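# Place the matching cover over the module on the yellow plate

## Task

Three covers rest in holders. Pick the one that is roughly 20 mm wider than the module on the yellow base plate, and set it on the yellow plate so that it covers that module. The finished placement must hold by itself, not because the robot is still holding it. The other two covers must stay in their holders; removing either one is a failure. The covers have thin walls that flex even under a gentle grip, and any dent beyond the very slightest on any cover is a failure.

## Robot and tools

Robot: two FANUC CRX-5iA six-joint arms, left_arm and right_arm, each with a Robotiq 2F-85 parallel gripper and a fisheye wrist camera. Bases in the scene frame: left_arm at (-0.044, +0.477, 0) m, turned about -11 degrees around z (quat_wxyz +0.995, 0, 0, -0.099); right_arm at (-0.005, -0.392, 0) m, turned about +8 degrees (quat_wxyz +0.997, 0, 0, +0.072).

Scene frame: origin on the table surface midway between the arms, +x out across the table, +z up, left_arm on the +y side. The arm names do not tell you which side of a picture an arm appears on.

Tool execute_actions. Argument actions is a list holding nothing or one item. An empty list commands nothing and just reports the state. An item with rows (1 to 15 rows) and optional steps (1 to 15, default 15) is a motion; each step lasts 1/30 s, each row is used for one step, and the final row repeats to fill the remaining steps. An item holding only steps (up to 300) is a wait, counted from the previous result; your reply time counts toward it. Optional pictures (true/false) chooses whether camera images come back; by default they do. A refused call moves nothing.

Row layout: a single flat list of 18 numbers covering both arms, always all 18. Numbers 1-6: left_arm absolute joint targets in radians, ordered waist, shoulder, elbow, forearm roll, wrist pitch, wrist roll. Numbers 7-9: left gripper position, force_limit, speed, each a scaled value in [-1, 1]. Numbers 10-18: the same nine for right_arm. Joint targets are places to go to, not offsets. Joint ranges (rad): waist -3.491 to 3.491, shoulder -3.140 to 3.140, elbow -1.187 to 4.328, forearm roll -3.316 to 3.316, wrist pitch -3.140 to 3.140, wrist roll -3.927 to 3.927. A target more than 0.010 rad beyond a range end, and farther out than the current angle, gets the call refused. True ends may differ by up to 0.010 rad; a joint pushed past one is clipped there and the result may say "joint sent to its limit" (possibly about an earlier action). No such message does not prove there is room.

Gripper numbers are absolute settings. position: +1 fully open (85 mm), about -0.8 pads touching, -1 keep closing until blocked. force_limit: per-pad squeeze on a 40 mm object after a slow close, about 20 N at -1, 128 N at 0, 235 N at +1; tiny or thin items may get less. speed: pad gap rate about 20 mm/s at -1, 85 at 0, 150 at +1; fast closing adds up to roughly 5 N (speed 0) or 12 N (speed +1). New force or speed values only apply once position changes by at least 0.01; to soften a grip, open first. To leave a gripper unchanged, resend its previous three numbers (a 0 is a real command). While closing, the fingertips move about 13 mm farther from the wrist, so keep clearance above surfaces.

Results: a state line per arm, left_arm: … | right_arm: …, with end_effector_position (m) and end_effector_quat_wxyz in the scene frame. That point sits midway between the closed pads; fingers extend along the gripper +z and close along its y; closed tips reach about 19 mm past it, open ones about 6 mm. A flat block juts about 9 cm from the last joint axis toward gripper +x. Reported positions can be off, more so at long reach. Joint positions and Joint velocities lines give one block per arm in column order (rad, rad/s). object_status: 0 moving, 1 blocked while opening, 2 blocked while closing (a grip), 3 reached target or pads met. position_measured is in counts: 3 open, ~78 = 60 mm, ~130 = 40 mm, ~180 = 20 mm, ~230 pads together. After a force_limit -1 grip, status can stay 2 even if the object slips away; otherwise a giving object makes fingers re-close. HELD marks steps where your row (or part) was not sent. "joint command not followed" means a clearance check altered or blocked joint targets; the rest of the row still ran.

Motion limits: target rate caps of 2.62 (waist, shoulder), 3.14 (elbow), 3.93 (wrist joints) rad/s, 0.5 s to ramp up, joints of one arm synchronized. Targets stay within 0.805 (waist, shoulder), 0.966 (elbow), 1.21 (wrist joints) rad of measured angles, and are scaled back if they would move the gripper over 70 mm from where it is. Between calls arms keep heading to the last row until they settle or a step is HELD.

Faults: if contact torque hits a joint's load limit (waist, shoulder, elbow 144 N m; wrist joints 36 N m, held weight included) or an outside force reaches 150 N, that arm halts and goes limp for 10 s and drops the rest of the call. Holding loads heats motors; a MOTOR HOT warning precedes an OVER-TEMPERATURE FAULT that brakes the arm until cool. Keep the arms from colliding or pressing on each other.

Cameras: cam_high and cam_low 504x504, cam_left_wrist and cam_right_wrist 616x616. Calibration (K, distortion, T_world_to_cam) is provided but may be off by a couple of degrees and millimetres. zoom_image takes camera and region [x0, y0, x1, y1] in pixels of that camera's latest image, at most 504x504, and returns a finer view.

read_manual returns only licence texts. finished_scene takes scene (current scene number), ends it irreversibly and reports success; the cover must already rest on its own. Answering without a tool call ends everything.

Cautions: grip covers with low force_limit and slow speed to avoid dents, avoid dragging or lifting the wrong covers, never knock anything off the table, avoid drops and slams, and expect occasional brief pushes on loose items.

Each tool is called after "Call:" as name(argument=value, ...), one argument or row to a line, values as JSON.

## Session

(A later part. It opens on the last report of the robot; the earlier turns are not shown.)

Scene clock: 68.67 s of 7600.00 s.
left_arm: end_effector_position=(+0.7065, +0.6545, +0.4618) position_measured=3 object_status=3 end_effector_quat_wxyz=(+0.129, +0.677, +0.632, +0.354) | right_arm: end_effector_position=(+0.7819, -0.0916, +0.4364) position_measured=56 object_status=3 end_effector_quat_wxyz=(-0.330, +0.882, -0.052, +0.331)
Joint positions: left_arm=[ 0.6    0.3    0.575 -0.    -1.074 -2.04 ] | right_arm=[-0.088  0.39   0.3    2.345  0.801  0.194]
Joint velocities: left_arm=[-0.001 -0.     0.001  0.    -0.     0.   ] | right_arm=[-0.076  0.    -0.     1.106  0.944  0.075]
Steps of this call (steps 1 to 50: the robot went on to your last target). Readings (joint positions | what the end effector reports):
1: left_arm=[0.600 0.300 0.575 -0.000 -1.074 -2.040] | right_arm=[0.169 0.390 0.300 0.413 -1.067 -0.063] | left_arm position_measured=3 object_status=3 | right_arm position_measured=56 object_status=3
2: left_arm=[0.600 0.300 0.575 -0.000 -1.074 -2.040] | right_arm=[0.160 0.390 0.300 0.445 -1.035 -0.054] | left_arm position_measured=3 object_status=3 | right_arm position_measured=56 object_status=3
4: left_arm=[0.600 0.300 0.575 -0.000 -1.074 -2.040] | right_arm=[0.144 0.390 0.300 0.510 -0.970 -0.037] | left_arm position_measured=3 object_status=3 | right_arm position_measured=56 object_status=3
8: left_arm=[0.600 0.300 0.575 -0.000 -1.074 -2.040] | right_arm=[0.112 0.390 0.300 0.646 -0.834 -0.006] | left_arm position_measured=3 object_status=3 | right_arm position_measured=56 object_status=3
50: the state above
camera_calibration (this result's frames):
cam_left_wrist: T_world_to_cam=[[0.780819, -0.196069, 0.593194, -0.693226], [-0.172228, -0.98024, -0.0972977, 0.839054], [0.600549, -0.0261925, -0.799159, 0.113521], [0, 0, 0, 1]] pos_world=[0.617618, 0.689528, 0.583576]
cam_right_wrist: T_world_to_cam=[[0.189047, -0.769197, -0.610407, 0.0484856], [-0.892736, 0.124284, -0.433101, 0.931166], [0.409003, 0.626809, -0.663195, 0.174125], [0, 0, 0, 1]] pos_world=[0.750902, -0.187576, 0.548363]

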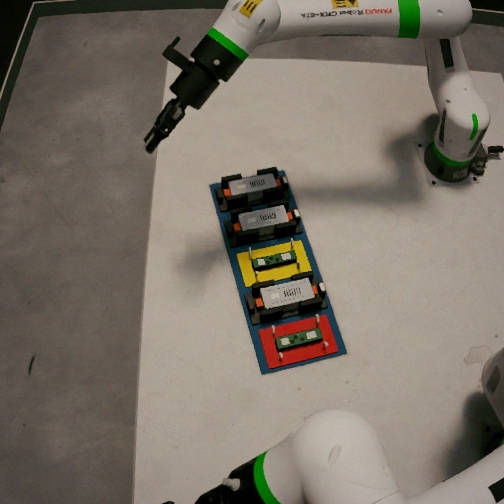

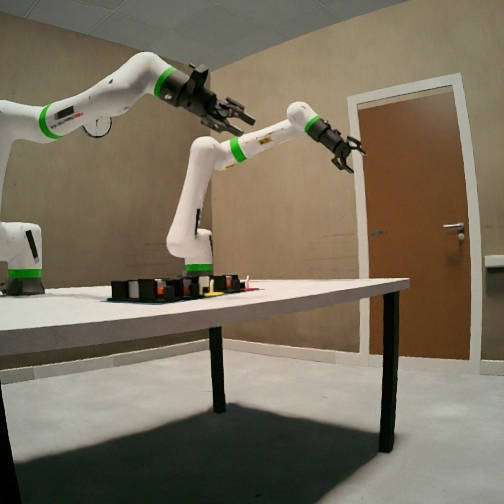

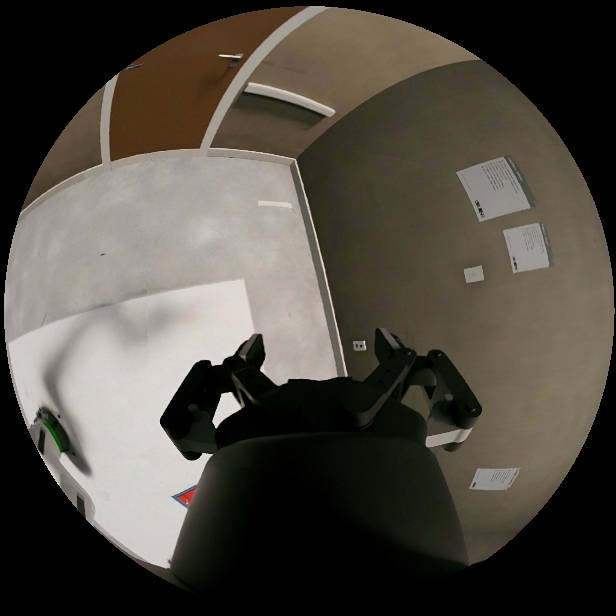

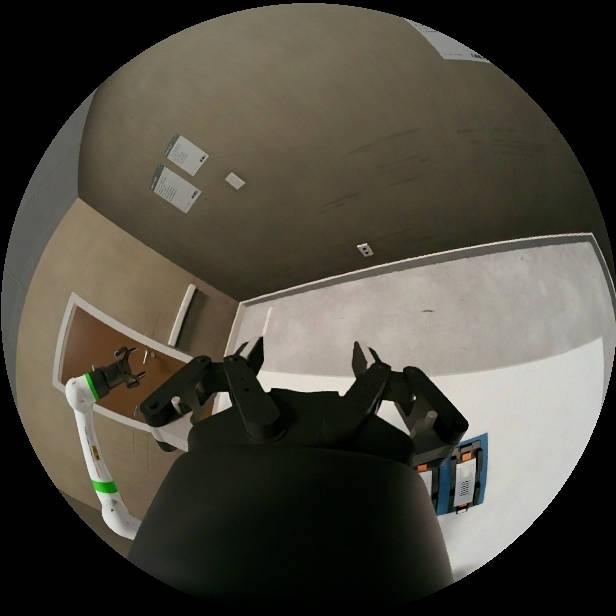

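Call:
execute_actions(
  actions=[
    {"rows":[[-0.622,0.6,0.8,0,-1.0,-2.35,-0.9,0,1,-0.142,0.4157,0.1405,3.1416,1.2956,0.248,0.58,-1,1]],"steps":15},
  ],
  pictures=false,
)

Call:
execute_actions(
  actions=[
    {"steps":40},
  ],
)

Scene clock: 71.23 s of 7600.00 s.
left_arm: end_effector_position=(+0.7624, +0.4552, +0.4408) position_measured=166 object_status=0 end_effector_quat_wxyz=(+0.160, +0.779, +0.502, +0.341) | right_arm: end_effector_position=(+0.5746, -0.2616, +0.1200) position_measured=56 object_status=3 end_effector_quat_wxyz=(+0.000, +0.992, +0.124, -0.000)
Joint positions: left_arm=[ 0.333  0.387  0.641 -0.    -1.052 -2.13 ] | right_arm=[-0.142  0.416  0.141  3.142  1.296  0.248]
Joint velocities: left_arm=[-0.618  0.17   0.129 -0.     0.043 -0.174] | right_arm=[ 0.    -0.001 -0.001 -0.001 -0.001 -0.001]
Steps of this call (steps 1 to 45: the robot went on to your last target; steps 46 to 62: nothing new was sent; steps 63 to 77: all 15 steps of this action). Readings (joint positions | what the end effector reports):
63: left_arm=[0.600 0.300 0.575 -0.000 -1.074 -2.040] | right_arm=[-0.142 0.390 0.300 3.142 1.480 0.248] | left_arm position_measured=3 object_status=0 | right_arm position_measured=56 object_status=3
64: left_arm=[0.596 0.301 0.577 -0.000 -1.074 -2.042] | right_arm=[-0.142 0.390 0.294 3.142 1.473 0.248] | left_arm position_measured=6 object_status=0 | right_arm position_measured=56 object_status=3
66: left_arm=[0.569 0.311 0.584 -0.000 -1.071 -2.052] | right_arm=[-0.142 0.396 0.262 3.142 1.436 0.248] | left_arm position_measured=24 object_status=0 | right_arm position_measured=56 object_status=3
70: left_arm=[0.481 0.343 0.607 -0.000 -1.063 -2.084] | right_arm=[-0.142 0.413 0.161 3.142 1.319 0.248] | left_arm position_measured=74 object_status=0 | right_arm position_measured=56 object_status=3
77: the state above

Scene clock: 72.57 s of 7600.00 s.
left_arm: end_effector_position=(+0.5515, -0.1651, +0.3876) position_measured=232 object_status=3 end_effector_quat_wxyz=(+0.256, +0.924, +0.070, +0.275) | right_arm: end_effector_position=(+0.5745, -0.2615, +0.1201) position_measured=56 object_status=3 end_effector_quat_wxyz=(+0.000, +0.992, +0.124, -0.000)
Joint positions: left_arm=[-0.475  0.568  0.776 -0.    -1.008 -2.317] | right_arm=[-0.142  0.416  0.14   3.142  1.296  0.248]
Joint velocities: left_arm=[-0.581  0.127  0.096  0.001  0.031 -0.129] | right_arm=[ 0.001  0.    -0.    -0.    -0.    -0.002]
Steps of this call (steps 1 to 40: the robot went on to your last target). Readings (joint positions | what the end effector reports):
1: left_arm=[0.313 0.393 0.645 -0.000 -1.051 -2.136] | right_arm=[-0.142 0.416 0.141 3.142 1.296 0.248] | left_arm position_measured=180 object_status=0 | right_arm position_measured=56 object_status=3
2: left_arm=[0.292 0.399 0.649 -0.000 -1.050 -2.142] | right_arm=[-0.142 0.416 0.141 3.142 1.296 0.248] | left_arm position_measured=193 object_status=0 | right_arm position_measured=56 object_status=3
4: left_arm=[0.250 0.409 0.657 -0.000 -1.047 -2.153] | right_arm=[-0.142 0.416 0.141 3.142 1.296 0.248] | left_arm position_measured=219 object_status=0 | right_arm position_measured=56 object_status=3
8: left_arm=[0.168 0.428 0.672 -0.000 -1.042 -2.173] | right_arm=[-0.142 0.416 0.141 3.142 1.296 0.248] | left_arm position_measured=232 object_status=0 | right_arm position_measured=56 object_status=3
40: the state above
camera_calibration (this result's frames):
cam_left_wrist: T_world_to_cam=[[-0.0313756, -0.878375, 0.476941, -0.308473], [-0.964828, -0.0979886, -0.243935, 0.641383], [0.261001, -0.46782, -0.844407, 0.25773], [0, 0, 0, 1]] pos_world=[0.541878, -0.0875353, 0.521208]
cam_right_wrist: T_world_to_cam=[[0.295168, -0.954671, -0.0384534, -0.414255], [-0.924501, -0.295537, 0.24074, 0.457729], [-0.241192, -0.0355088, -0.969828, 0.392786], [0, 0, 0, 1]] pos_world=[0.640183, -0.246254, 0.254811]

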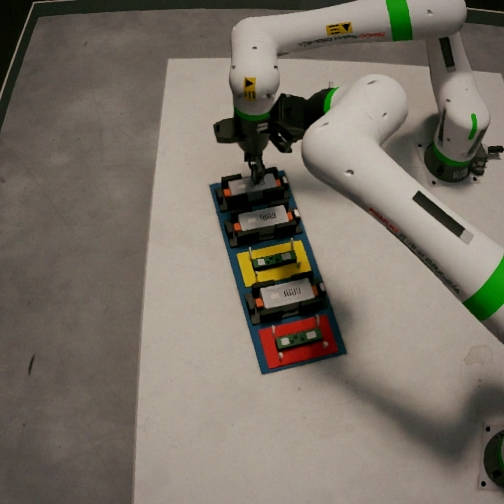

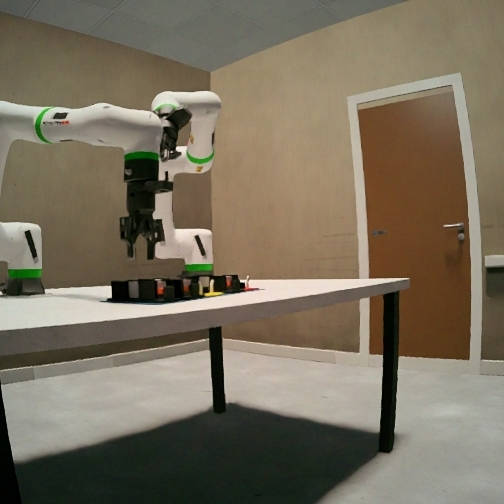

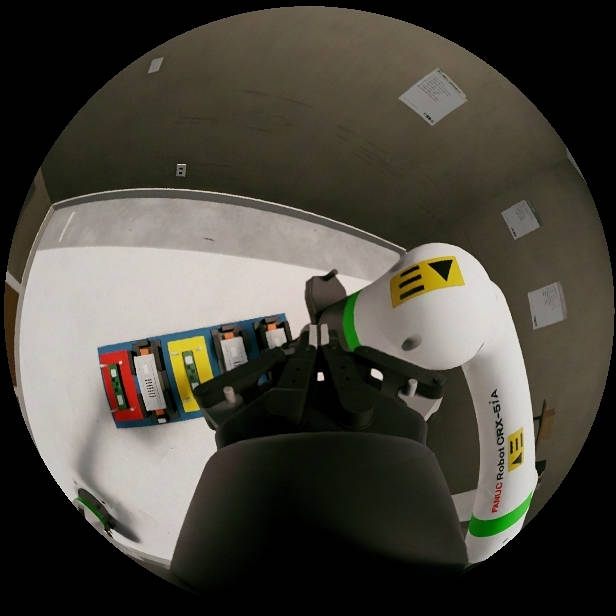

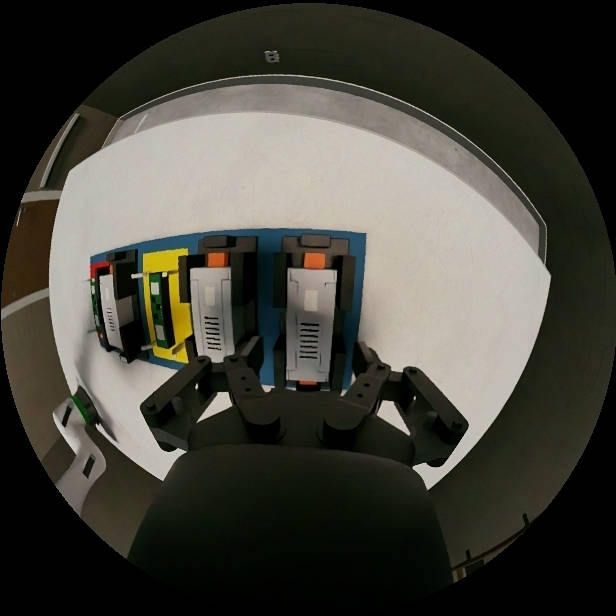

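Call:
execute_actions(
  actions=[
    {"rows":[[-0.45,0.25,0.5,0,-1.0,-2.35,-0.9,0,1,-0.142,0.4157,0.1405,3.1416,1.2956,0.248,0.58,-1,1]],"steps":15},
  ],
)

Scene clock: 73.80 s of 7600.00 s.
left_arm: end_effector_position=(+0.4790, -0.0994, +0.4616) position_measured=232 object_status=3 end_effector_quat_wxyz=(+0.264, +0.916, +0.057, +0.296) | right_arm: end_effector_position=(+0.5745, -0.2615, +0.1201) position_measured=56 object_status=3 end_effector_quat_wxyz=(+0.000, +0.992, +0.124, -0.000)
Joint positions: left_arm=[-0.467  0.285  0.53  -0.    -1.    -2.35 ] | right_arm=[-0.142  0.416  0.14   3.142  1.296  0.248]
Joint velocities: left_arm=[ 0.277 -0.57  -0.485 -0.001 -0.001  0.   ] | right_arm=[-0. -0. -0. -0.  0.  0.]
Steps of this call (steps 1 to 22: the robot went on to your last target; steps 23 to 37: all 15 steps of this action). Readings (joint positions | what the end effector reports):
23: left_arm=[-0.622 0.600 0.800 -0.000 -1.000 -2.350] | right_arm=[-0.142 0.416 0.140 3.142 1.296 0.248] | left_arm position_measured=232 object_status=3 | right_arm position_measured=56 object_status=3
24: left_arm=[-0.620 0.596 0.796 -0.000 -1.000 -2.350] | right_arm=[-0.142 0.416 0.140 3.142 1.296 0.248] | left_arm position_measured=232 object_status=3 | right_arm position_measured=56 object_status=3
26: left_arm=[-0.606 0.569 0.773 -0.000 -1.000 -2.350] | right_arm=[-0.142 0.416 0.140 3.142 1.296 0.248] | left_arm position_measured=232 object_status=3 | right_arm position_measured=56 object_status=3
30: left_arm=[-0.555 0.466 0.685 -0.000 -1.000 -2.350] | right_arm=[-0.142 0.416 0.140 3.142 1.296 0.248] | left_arm position_measured=232 object_status=3 | right_arm position_measured=56 object_status=3
37: the state above
camera_calibration (this result's frames):
cam_left_wrist: T_world_to_cam=[[-0.0687361, -0.872957, 0.48293, -0.272643], [-0.952835, -0.085988, -0.291053, 0.613104], [0.295603, -0.480158, -0.825874, 0.343464], [0, 0, 0, 1]] pos_world=[0.463918, -0.0203691, 0.593771]
cam_right_wrist: T_world_to_cam=[[0.295168, -0.954671, -0.0384535, -0.414255], [-0.924501, -0.295537, 0.240741, 0.457729], [-0.241192, -0.0355087, -0.969827, 0.392786], [0, 0, 0, 1]] pos_world=[0.640183, -0.246254, 0.254811]

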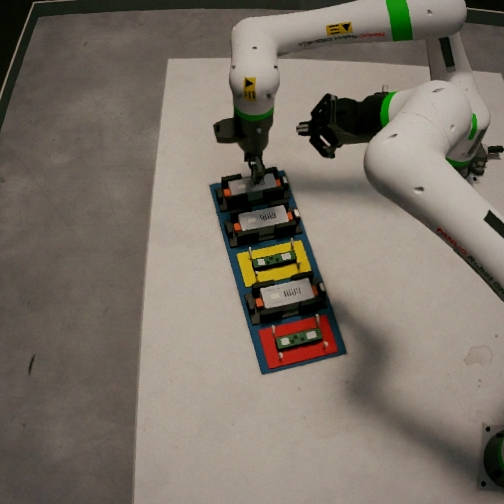

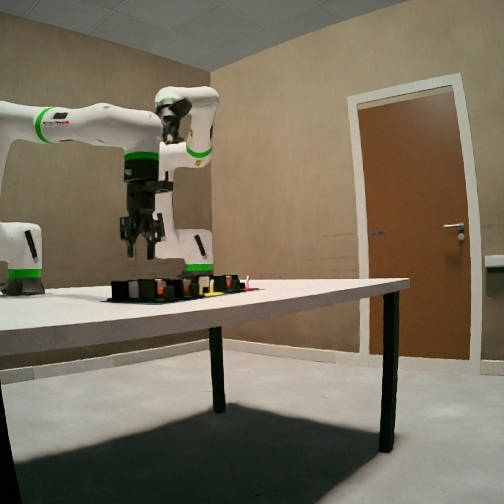

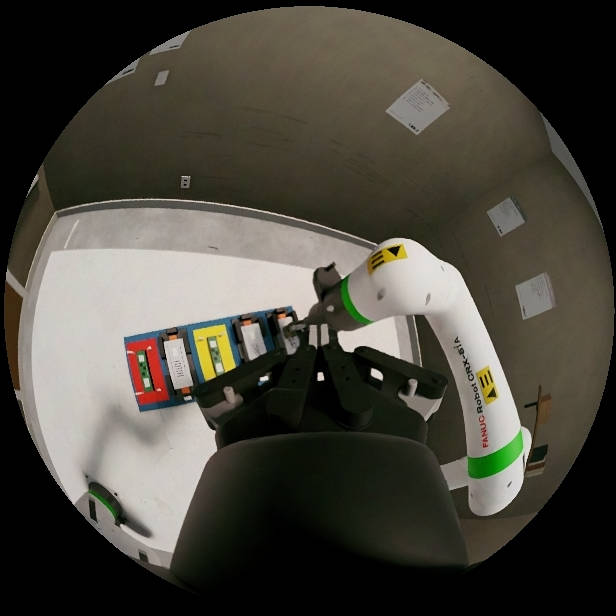

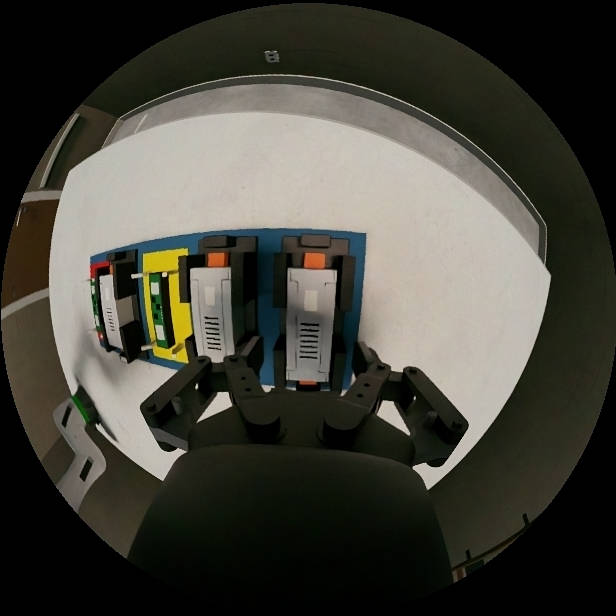

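Call:
execute_actions(
  actions=[
    {"rows":[[-0.622,0.5,0.5,0,-1.0,-2.35,-0.9,0,1,-0.142,0.4157,0.1405,3.1416,1.2956,0.248,0.58,-1,1]],"steps":15},
  ],
  pictures=false,
)

Call:
execute_actions(
  actions=[
    {"rows":[[-0.622,0.8876,0.8228,0,-0.982,-2.35,-0.9,0,1,-0.142,0.4157,0.1405,3.1416,1.2956,0.248,0.58,-1,1]],"steps":15},
  ],
  pictures=false,
)

Call:
execute_actions(
  actions=[
    {"steps":10},
  ],
)

Call:
zoom_image(
  camera="cam_left_wrist",
  region=[200, 200, 440, 400],
)

Call:
zoom_image(
  camera="cam_right_wrist",
  region=[200, 300, 440, 460],
)

Scene clock: 75.80 s of 7600.00 s.
left_arm: end_effector_position=(+0.4138, -0.1905, +0.2875) position_measured=232 object_status=3 end_effector_quat_wxyz=(+0.208, +0.957, -0.008, +0.202) | right_arm: end_effector_position=(+0.5745, -0.2615, +0.1201) position_measured=56 object_status=3 end_effector_quat_wxyz=(+0.000, +0.992, +0.124, -0.000)
Joint positions: left_arm=[-0.609  0.482  0.5   -0.    -1.    -2.35 ] | right_arm=[-0.142  0.416  0.14   3.142  1.296  0.248]
Joint velocities: left_arm=[-0.269  0.394 -0.001  0.    -0.001  0.   ] | right_arm=[ 0.     0.    -0.     0.001 -0.    -0.001]
Steps of this call (steps 1 to 30: the robot went on to your last target; steps 31 to 45: nothing new was sent; steps 46 to 60: all 15 steps of this action). Readings (joint positions | what the end effector reports):
46: left_arm=[-0.450 0.250 0.500 -0.000 -1.000 -2.350] | right_arm=[-0.142 0.416 0.140 3.142 1.296 0.248] | left_arm position_measured=232 object_status=3 | right_arm position_measured=56 object_status=3
47: left_arm=[-0.453 0.254 0.500 -0.000 -1.000 -2.350] | right_arm=[-0.142 0.416 0.140 3.142 1.296 0.248] | left_arm position_measured=232 object_status=3 | right_arm position_measured=56 object_status=3
49: left_arm=[-0.471 0.281 0.500 -0.000 -1.000 -2.350] | right_arm=[-0.142 0.416 0.140 3.142 1.296 0.248] | left_arm position_measured=232 object_status=3 | right_arm position_measured=56 object_status=3
53: left_arm=[-0.524 0.358 0.500 -0.000 -1.000 -2.350] | right_arm=[-0.142 0.416 0.140 3.142 1.296 0.248] | left_arm position_measured=232 object_status=3 | right_arm position_measured=56 object_status=3
60: the state above

Scene clock: 76.30 s of 7600.00 s.
left_arm: end_effector_position=(+0.4769, -0.2728, +0.1421) position_measured=232 object_status=3 end_effector_quat_wxyz=(+0.187, +0.966, -0.014, +0.179) | right_arm: end_effector_position=(+0.5745, -0.2615, +0.1201) position_measured=56 object_status=3 end_effector_quat_wxyz=(+0.000, +0.992, +0.124, -0.000)
Joint positions: left_arm=[-0.622  0.87   0.806 -0.    -0.983 -2.35 ] | right_arm=[-0.142  0.416  0.14   3.142  1.296  0.248]
Joint velocities: left_arm=[-0.006  0.414  0.379  0.001  0.019  0.   ] | right_arm=[ 0.    -0.    -0.    -0.     0.     0.002]
Steps of this call (steps 1 to 15: all 15 steps of this action). Readings (joint positions | what the end effector reports):
1: left_arm=[-0.617 0.493 0.500 -0.000 -1.000 -2.350] | right_arm=[-0.142 0.416 0.141 3.142 1.296 0.248] | left_arm position_measured=232 object_status=3 | right_arm position_measured=56 object_status=3
2: left_arm=[-0.620 0.507 0.503 -0.000 -0.999 -2.350] | right_arm=[-0.142 0.416 0.140 3.142 1.296 0.248] | left_arm position_measured=232 object_status=3 | right_arm position_measured=56 object_status=3
4: left_arm=[-0.620 0.553 0.526 -0.000 -0.997 -2.350] | right_arm=[-0.142 0.416 0.140 3.142 1.296 0.248] | left_arm position_measured=232 object_status=3 | right_arm position_measured=56 object_status=3
8: left_arm=[-0.620 0.680 0.632 -0.000 -0.991 -2.350] | right_arm=[-0.142 0.416 0.140 3.142 1.296 0.248] | left_arm position_measured=232 object_status=3 | right_arm position_measured=56 object_status=3
15: the state above

Scene clock: 76.63 s of 7600.00 s.
left_arm: end_effector_position=(+0.4798, -0.2763, +0.1362) position_measured=232 object_status=3 end_effector_quat_wxyz=(+0.187, +0.966, -0.014, +0.179) | right_arm: end_effector_position=(+0.5745, -0.2615, +0.1201) position_measured=56 object_status=3 end_effector_quat_wxyz=(+0.000, +0.992, +0.124, -0.000)
Joint positions: left_arm=[-0.622  0.888  0.823 -0.    -0.982 -2.35 ] | right_arm=[-0.142  0.416  0.14   3.142  1.296  0.248]
Joint velocities: left_arm=[-0.    -0.001 -0.002 -0.001 -0.     0.   ] | right_arm=[ 0.001 -0.    -0.     0.     0.    -0.002]
Steps of this call (steps 1 to 10: the robot went on to your last target). Readings (joint positions | what the end effector reports):
1: left_arm=[-0.622 0.881 0.816 -0.000 -0.982 -2.350] | right_arm=[-0.142 0.416 0.140 3.142 1.296 0.248] | left_arm position_measured=232 object_status=3 | right_arm position_measured=56 object_status=3
2: left_arm=[-0.622 0.887 0.821 -0.000 -0.982 -2.350] | right_arm=[-0.142 0.416 0.140 3.142 1.296 0.248] | left_arm position_measured=232 object_status=3 | right_arm position_measured=56 object_status=3
4: left_arm=[-0.622 0.888 0.823 -0.000 -0.982 -2.350] | right_arm=[-0.142 0.416 0.140 3.142 1.296 0.248] | left_arm position_measured=232 object_status=3 | right_arm position_measured=56 object_status=3
8: left_arm=[-0.622 0.888 0.823 -0.000 -0.982 -2.350] | right_arm=[-0.142 0.416 0.140 3.142 1.296 0.248] | left_arm position_measured=232 object_status=3 | right_arm position_measured=56 object_status=3
10: the state above
camera_calibration (this result's frames):
cam_left_wrist: T_world_to_cam=[[-0.12181, -0.938644, 0.322661, -0.240811], [-0.99172, 0.10178, -0.0783067, 0.545526], [0.0406616, -0.329528, -0.94327, 0.169518], [0, 0, 0, 1]] pos_world=[0.504783, -0.225699, 0.280319]
cam_right_wrist: T_world_to_cam=[[0.295168, -0.954671, -0.0384536, -0.414255], [-0.924501, -0.295537, 0.240741, 0.457729], [-0.241193, -0.0355085, -0.969827, 0.392786], [0, 0, 0, 1]] pos_world=[0.640183, -0.246254, 0.254811]

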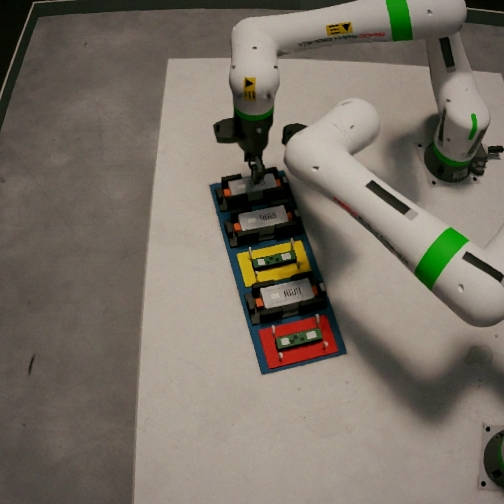

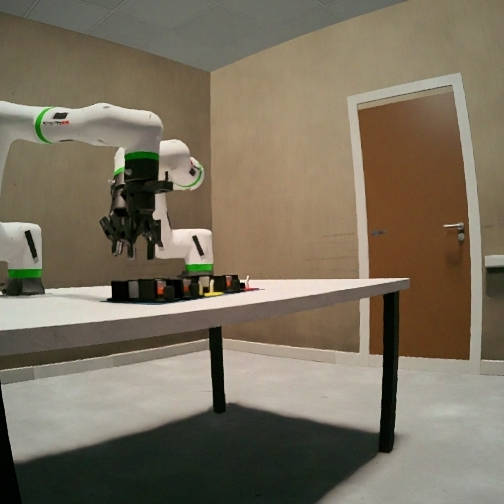

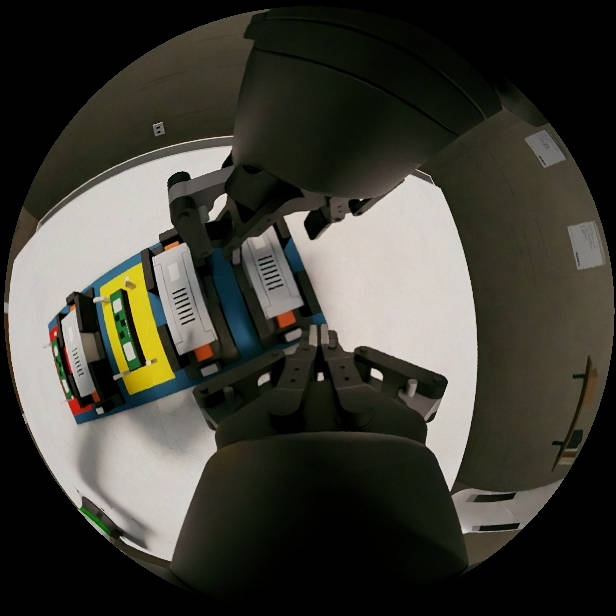

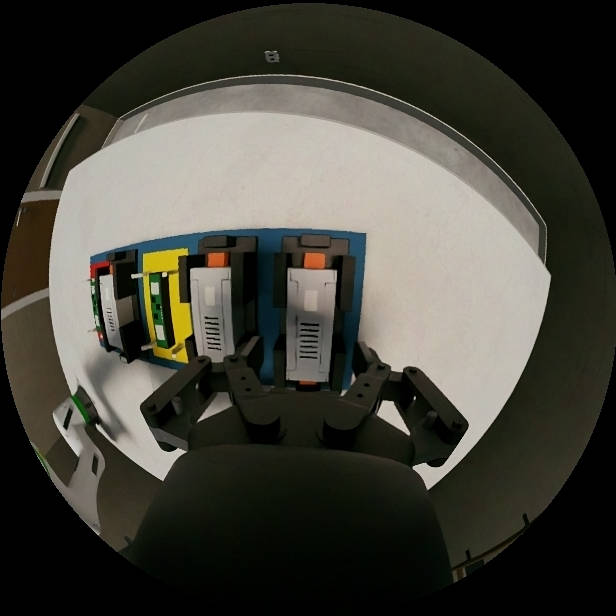

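Region (200, 200, 440, 400) of cam_left_wrist's 616x616 image, scaled by 2.100, with more detail than that image has.

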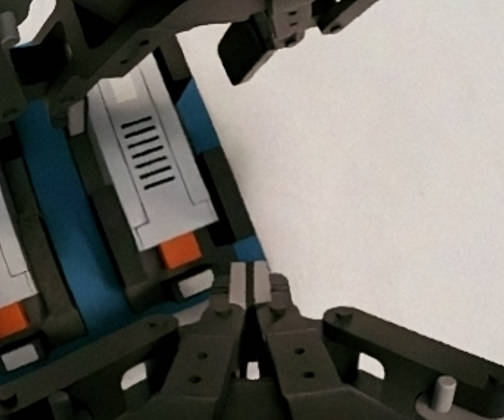

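Region (200, 300, 440, 460) of cam_right_wrist's 616x616 image, scaled by 2.100, with more detail than that image has.

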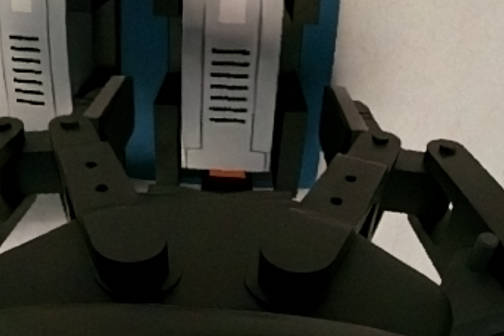

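Call:
execute_actions(
  actions=[
    {"rows":[[-0.55,0.6,0.6,0,-0.982,-2.35,-0.9,0,1,-0.142,0.4157,0.1405,3.1416,1.2956,0.248,0.58,-1,1]],"steps":12},
  ],
  pictures=false,
)

Call:
execute_actions(
  actions=[
    {"rows":[[-0.55,0.6,0.6,0,-0.982,0.8,-0.9,0,1,-0.142,0.4157,0.1405,3.1416,1.2956,0.248,0.58,-1,1]],"steps":15},
  ],
  pictures=false,
)

Call:
execute_actions(
  actions=[
    {"steps":22},
  ],
  pictures=false,
)

Call:
execute_actions(
  actions=[
    {"rows":[[-0.622,0.8876,0.8228,0,-0.982,0.8,-0.9,0,1,-0.142,0.4157,0.1405,3.1416,1.2956,0.248,0.58,-1,1]],"steps":15},
  ],
  pictures=false,
)

Call:
execute_actions(
  actions=[
    {"steps":10},
  ],
)

Call:
zoom_image(
  camera="cam_left_wrist",
  region=[180, 200, 440, 420],
)

Scene clock: 78.90 s of 7600.00 s.
left_arm: end_effector_position=(+0.4843, -0.2040, +0.2392) position_measured=232 object_status=3 end_effector_quat_wxyz=(+0.200, +0.958, +0.015, +0.204) | right_arm: end_effector_position=(+0.5745, -0.2615, +0.1201) position_measured=56 object_status=3 end_effector_quat_wxyz=(+0.000, +0.992, +0.124, -0.000)
Joint positions: left_arm=[-0.561  0.642  0.633 -0.    -0.982 -2.35 ] | right_arm=[-0.142  0.416  0.14   3.142  1.296  0.248]
Joint velocities: left_arm=[ 0.157 -0.625 -0.479 -0.    -0.001  0.   ] | right_arm=[ 0.     0.    -0.    -0.001 -0.     0.001]
Steps of this call (steps 1 to 30: the robot went on to your last target; steps 31 to 56: nothing new was sent; steps 57 to 68: all 12 steps of this action). Readings (joint positions | what the end effector reports):
57: left_arm=[-0.622 0.887 0.823 -0.000 -0.982 -2.350] | right_arm=[-0.142 0.416 0.140 3.142 1.296 0.248] | left_arm position_measured=232 object_status=3 | right_arm position_measured=56 object_status=3
58: left_arm=[-0.621 0.883 0.819 -0.000 -0.982 -2.350] | right_arm=[-0.142 0.416 0.140 3.142 1.296 0.248] | left_arm position_measured=232 object_status=3 | right_arm position_measured=56 object_status=3
60: left_arm=[-0.615 0.857 0.798 -0.000 -0.982 -2.350] | right_arm=[-0.142 0.416 0.140 3.142 1.296 0.248] | left_arm position_measured=232 object_status=3 | right_arm position_measured=56 object_status=3
64: left_arm=[-0.587 0.748 0.715 -0.000 -0.982 -2.350] | right_arm=[-0.142 0.416 0.140 3.142 1.296 0.248] | left_arm position_measured=232 object_status=3 | right_arm position_measured=56 object_status=3
68: the state above

Scene clock: 79.40 s of 7600.00 s.
left_arm: end_effector_position=(+0.4828, -0.1912, +0.2552) position_measured=232 object_status=3 end_effector_quat_wxyz=(+0.272, +0.857, +0.426, +0.102) | right_arm: end_effector_position=(+0.5745, -0.2615, +0.1201) position_measured=56 object_status=3 end_effector_quat_wxyz=(+0.000, +0.992, +0.124, -0.000)
Joint positions: left_arm=[-0.551  0.6    0.602 -0.    -0.982 -1.468] | right_arm=[-0.142  0.416  0.14   3.142  1.296  0.248]
Joint velocities: left_arm=[ 0.003 -0.002 -0.006  0.    -0.001  3.64 ] | right_arm=[-0.    -0.     0.     0.001 -0.     0.   ]
Steps of this call (steps 1 to 15: all 15 steps of this action). Readings (joint positions | what the end effector reports):
1: left_arm=[-0.556 0.623 0.619 -0.000 -0.982 -2.350] | right_arm=[-0.142 0.416 0.141 3.142 1.296 0.248] | left_arm position_measured=232 object_status=3 | right_arm position_measured=56 object_status=3
2: left_arm=[-0.554 0.611 0.610 -0.000 -0.982 -2.343] | right_arm=[-0.142 0.416 0.140 3.142 1.296 0.248] | left_arm position_measured=232 object_status=3 | right_arm position_measured=56 object_status=3
4: left_arm=[-0.553 0.601 0.607 -0.000 -0.982 -2.304] | right_arm=[-0.142 0.416 0.140 3.142 1.296 0.248] | left_arm position_measured=232 object_status=3 | right_arm position_measured=56 object_status=3
8: left_arm=[-0.552 0.601 0.604 -0.000 -0.982 -2.122] | right_arm=[-0.142 0.416 0.140 3.142 1.296 0.248] | left_arm position_measured=232 object_status=3 | right_arm position_measured=56 object_status=3
15: the state above

Scene clock: 80.13 s of 7600.00 s.
left_arm: end_effector_position=(+0.4830, -0.1905, +0.2546) position_measured=232 object_status=3 end_effector_quat_wxyz=(+0.212, -0.001, +0.957, -0.198) | right_arm: end_effector_position=(+0.5745, -0.2615, +0.1201) position_measured=56 object_status=3 end_effector_quat_wxyz=(+0.000, +0.992, +0.124, -0.000)
Joint positions: left_arm=[-0.55   0.6    0.6   -0.    -0.982  0.75 ] | right_arm=[-0.142  0.416  0.14   3.142  1.296  0.248]
Joint velocities: left_arm=[0.001 0.    0.    0.001 0.001 0.853] | right_arm=[ 0.001 -0.     0.     0.001  0.    -0.   ]
Steps of this call (steps 1 to 22: the robot went on to your last target). Readings (joint positions | what the end effector reports):
1: left_arm=[-0.551 0.600 0.601 -0.000 -0.982 -1.342] | right_arm=[-0.142 0.416 0.140 3.142 1.296 0.248] | left_arm position_measured=232 object_status=3 | right_arm position_measured=56 object_status=3
2: left_arm=[-0.551 0.600 0.601 -0.000 -0.982 -1.217] | right_arm=[-0.142 0.416 0.140 3.142 1.296 0.248] | left_arm position_measured=232 object_status=3 | right_arm position_measured=56 object_status=3
4: left_arm=[-0.550 0.600 0.601 -0.000 -0.982 -0.966] | right_arm=[-0.142 0.416 0.140 3.142 1.296 0.248] | left_arm position_measured=232 object_status=3 | right_arm position_measured=56 object_status=3
8: left_arm=[-0.550 0.600 0.600 -0.000 -0.982 -0.465] | right_arm=[-0.142 0.416 0.140 3.142 1.296 0.248] | left_arm position_measured=232 object_status=3 | right_arm position_measured=56 object_status=3
22: the state above

Scene clock: 80.63 s of 7600.00 s.
left_arm: end_effector_position=(+0.4798, -0.2754, +0.1371) position_measured=232 object_status=3 end_effector_quat_wxyz=(+0.179, +0.010, +0.966, -0.188) | right_arm: end_effector_position=(+0.5745, -0.2615, +0.1201) position_measured=56 object_status=3 end_effector_quat_wxyz=(+0.000, +0.992, +0.124, -0.000)
Joint positions: left_arm=[-0.621  0.885  0.82  -0.    -0.982  0.8  ] | right_arm=[-0.142  0.416  0.14   3.142  1.296  0.248]
Joint velocities: left_arm=[-0.038  0.155  0.121  0.001  0.001  0.002] | right_arm=[ 0.001 -0.    -0.     0.001  0.    -0.001]
Steps of this call (steps 1 to 15: all 15 steps of this action). Readings (joint positions | what the end effector reports):
1: left_arm=[-0.550 0.600 0.600 -0.000 -0.982 0.775] | right_arm=[-0.142 0.416 0.140 3.142 1.296 0.248] | left_arm position_measured=232 object_status=3 | right_arm position_measured=56 object_status=3
2: left_arm=[-0.551 0.604 0.604 -0.000 -0.982 0.791] | right_arm=[-0.142 0.416 0.140 3.142 1.296 0.248] | left_arm position_measured=232 object_status=3 | right_arm position_measured=56 object_status=3
4: left_arm=[-0.559 0.630 0.625 -0.000 -0.982 0.799] | right_arm=[-0.142 0.416 0.140 3.142 1.296 0.248] | left_arm position_measured=232 object_status=3 | right_arm position_measured=56 object_status=3
8: left_arm=[-0.586 0.739 0.708 -0.000 -0.982 0.799] | right_arm=[-0.142 0.416 0.140 3.142 1.296 0.248] | left_arm position_measured=232 object_status=3 | right_arm position_measured=56 object_status=3
15: the state above

Scene clock: 80.97 s of 7600.00 s.
left_arm: end_effector_position=(+0.4798, -0.2763, +0.1362) position_measured=232 object_status=3 end_effector_quat_wxyz=(+0.179, +0.010, +0.966, -0.188) | right_arm: end_effector_position=(+0.5745, -0.2615, +0.1201) position_measured=56 object_status=3 end_effector_quat_wxyz=(+0.000, +0.992, +0.124, -0.000)
Joint positions: left_arm=[-0.622  0.888  0.823 -0.    -0.982  0.8  ] | right_arm=[-0.142  0.416  0.14   3.142  1.296  0.248]
Joint velocities: left_arm=[-0.001  0.001 -0.    -0.     0.001 -0.   ] | right_arm=[ 0.001  0.    -0.001  0.001 -0.     0.001]
Steps of this call (steps 1 to 10: the robot went on to your last target). Readings (joint positions | what the end effector reports):
1: left_arm=[-0.622 0.887 0.822 -0.000 -0.982 0.800] | right_arm=[-0.142 0.416 0.140 3.142 1.296 0.248] | left_arm position_measured=232 object_status=3 | right_arm position_measured=56 object_status=3
2: left_arm=[-0.622 0.888 0.823 -0.000 -0.982 0.800] | right_arm=[-0.142 0.416 0.140 3.142 1.296 0.248] | left_arm position_measured=232 object_status=3 | right_arm position_measured=56 object_status=3
4: left_arm=[-0.622 0.888 0.823 -0.000 -0.982 0.800] | right_arm=[-0.142 0.416 0.140 3.142 1.296 0.248] | left_arm position_measured=232 object_status=3 | right_arm position_measured=56 object_status=3
8: left_arm=[-0.622 0.888 0.823 -0.000 -0.982 0.800] | right_arm=[-0.142 0.416 0.140 3.142 1.296 0.248] | left_arm position_measured=232 object_status=3 | right_arm position_measured=56 object_status=3
10: the state above
camera_calibration (this result's frames):
cam_left_wrist: T_world_to_cam=[[0.129556, 0.921813, -0.365344, 0.246388], [0.782862, 0.131038, 0.608241, -0.391359], [0.608558, -0.364815, -0.704675, -0.145223], [0, 0, 0, 1]] pos_world=[0.362835, -0.22882, 0.225722]
cam_right_wrist: T_world_to_cam=[[0.295167, -0.954672, -0.0384535, -0.414255], [-0.924501, -0.295536, 0.24074, 0.45773], [-0.241192, -0.0355083, -0.969828, 0.392786], [0, 0, 0, 1]] pos_world=[0.640183, -0.246255, 0.254811]

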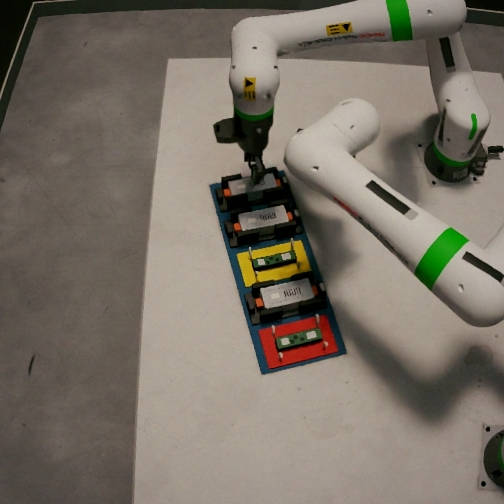

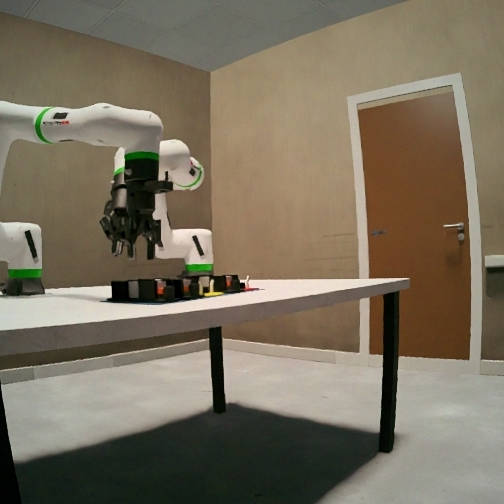

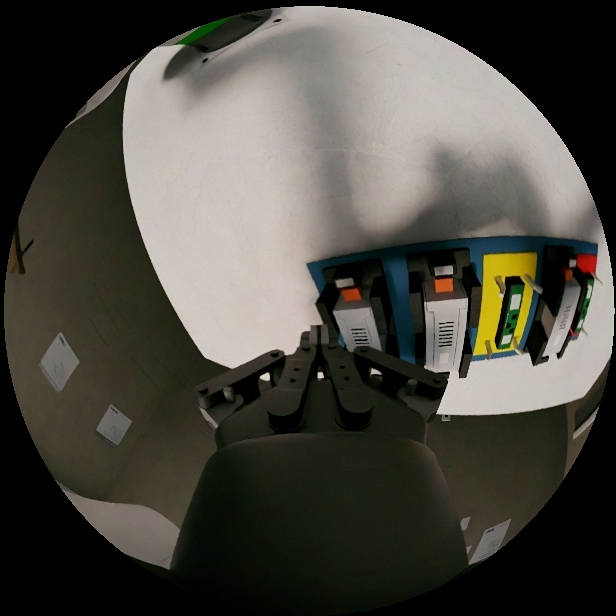

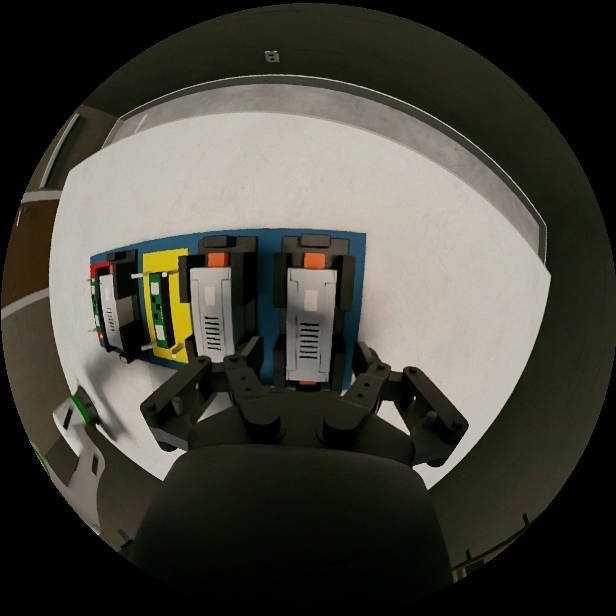

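Region (180, 200, 440, 420) of cam_left_wrist's 616x616 image, scaled by 1.938, with more detail than that image has; it fills the top 426 rows of this view, and the rest is white.

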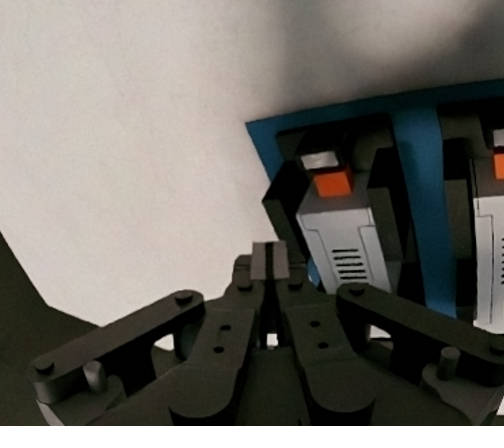

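Call:
execute_actions(
  actions=[
    {"rows":[[-0.622,0.908,0.729,0,-0.868,0.8,-0.9,0,1,-0.142,0.4157,0.1405,3.1416,1.2956,0.248,0.58,-1,1]],"steps":15},
  ],
)

Call:
zoom_image(
  camera="cam_left_wrist",
  region=[240, 220, 440, 400],
)

Call:
zoom_image(
  camera="cam_low",
  region=[90, 220, 230, 312],
)

Scene clock: 82.43 s of 7600.00 s.
left_arm: end_effector_position=(+0.4792, -0.2757, +0.0808) position_measured=232 object_status=3 end_effector_quat_wxyz=(+0.178, +0.010, +0.966, -0.188) | right_arm: end_effector_position=(+0.5745, -0.2615, +0.1201) position_measured=56 object_status=3 end_effector_quat_wxyz=(+0.000, +0.992, +0.124, -0.000)
Joint positions: left_arm=[-0.622  0.908  0.729  0.    -0.868  0.8  ] | right_arm=[-0.142  0.416  0.14   3.142  1.296  0.248]
Joint velocities: left_arm=[-0.    -0.001 -0.     0.001 -0.001 -0.   ] | right_arm=[-0.     0.     0.    -0.001 -0.    -0.002]
Steps of this call (steps 1 to 15: the robot went on to your last target; steps 16 to 29: nothing new was sent; steps 30 to 44: all 15 steps of this action). Readings (joint positions | what the end effector reports):
30: left_arm=[-0.622 0.888 0.822 -0.000 -0.981 0.800] | right_arm=[-0.142 0.416 0.140 3.142 1.296 0.248] | left_arm position_measured=232 object_status=3 | right_arm position_measured=56 object_status=3
31: left_arm=[-0.622 0.888 0.817 -0.000 -0.974 0.800] | right_arm=[-0.142 0.416 0.140 3.142 1.296 0.248] | left_arm position_measured=232 object_status=3 | right_arm position_measured=56 object_status=3
33: left_arm=[-0.622 0.895 0.785 0.000 -0.935 0.800] | right_arm=[-0.142 0.416 0.140 3.142 1.296 0.248] | left_arm position_measured=232 object_status=3 | right_arm position_measured=56 object_status=3
37: left_arm=[-0.622 0.908 0.730 0.000 -0.869 0.800] | right_arm=[-0.142 0.416 0.140 3.142 1.296 0.248] | left_arm position_measured=232 object_status=3 | right_arm position_measured=56 object_status=3
44: the state above
camera_calibration (this result's frames):
cam_left_wrist: T_world_to_cam=[[0.129499, 0.9219, -0.365144, 0.225708], [0.783011, 0.130861, 0.608087, -0.357368], [0.608378, -0.364659, -0.704911, -0.183563], [0, 0, 0, 1]] pos_world=[0.36227, -0.228253, 0.170331]
cam_right_wrist: T_world_to_cam=[[0.295167, -0.954671, -0.0384535, -0.414255], [-0.924501, -0.295536, 0.24074, 0.45773], [-0.241192, -0.0355084, -0.969828, 0.392786], [0, 0, 0, 1]] pos_world=[0.640183, -0.246255, 0.254811]

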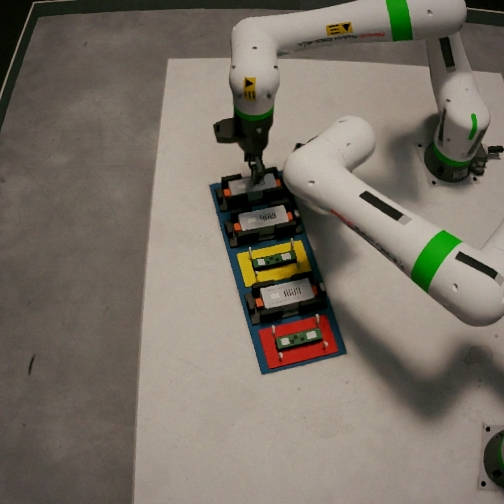

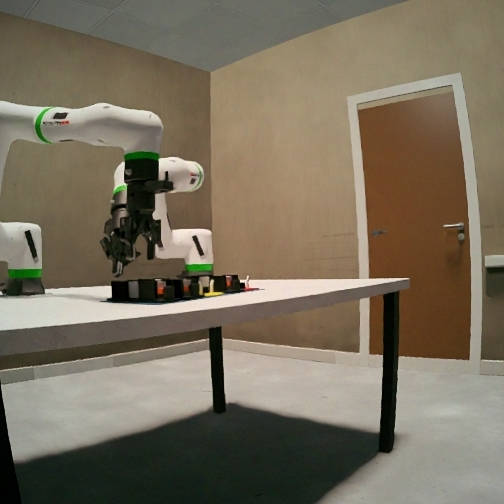

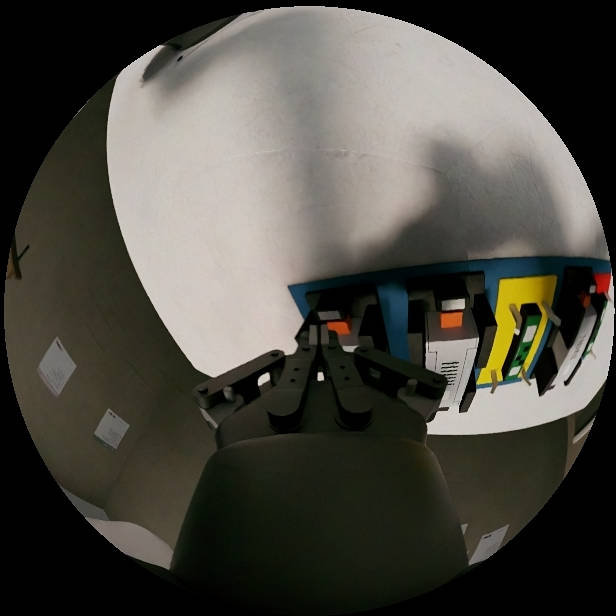

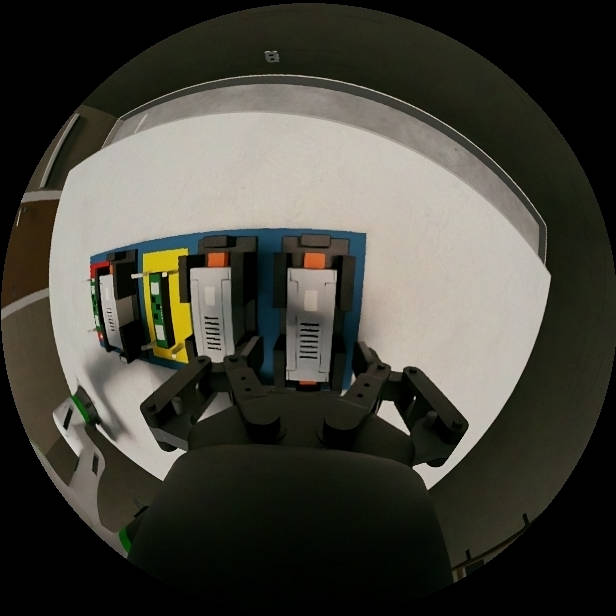

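Region (240, 220, 440, 400) of cam_left_wrist's 616x616 image, scaled by 2.520, with more detail than that image has; it fills the top 454 rows of this view, and the rest is white.

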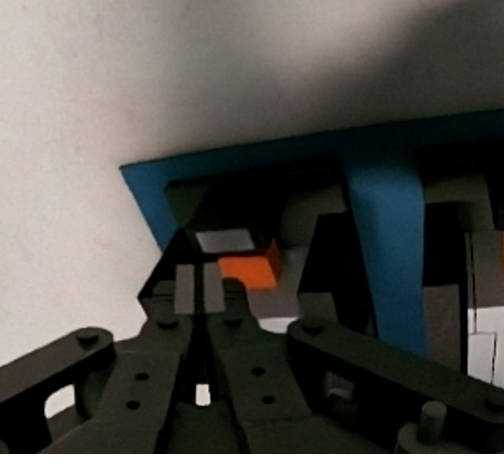

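Region (90, 220, 230, 312) of cam_low's 504x504 image, scaled by 3.600, with more detail than that image has; it fills the top 331 rows of this view, and the rest is white.

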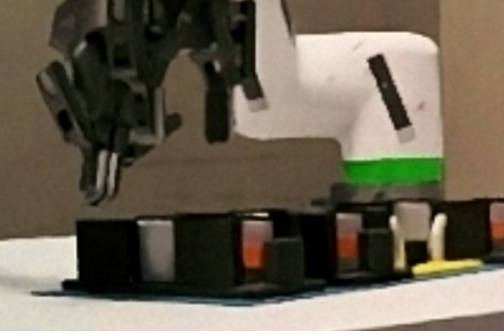

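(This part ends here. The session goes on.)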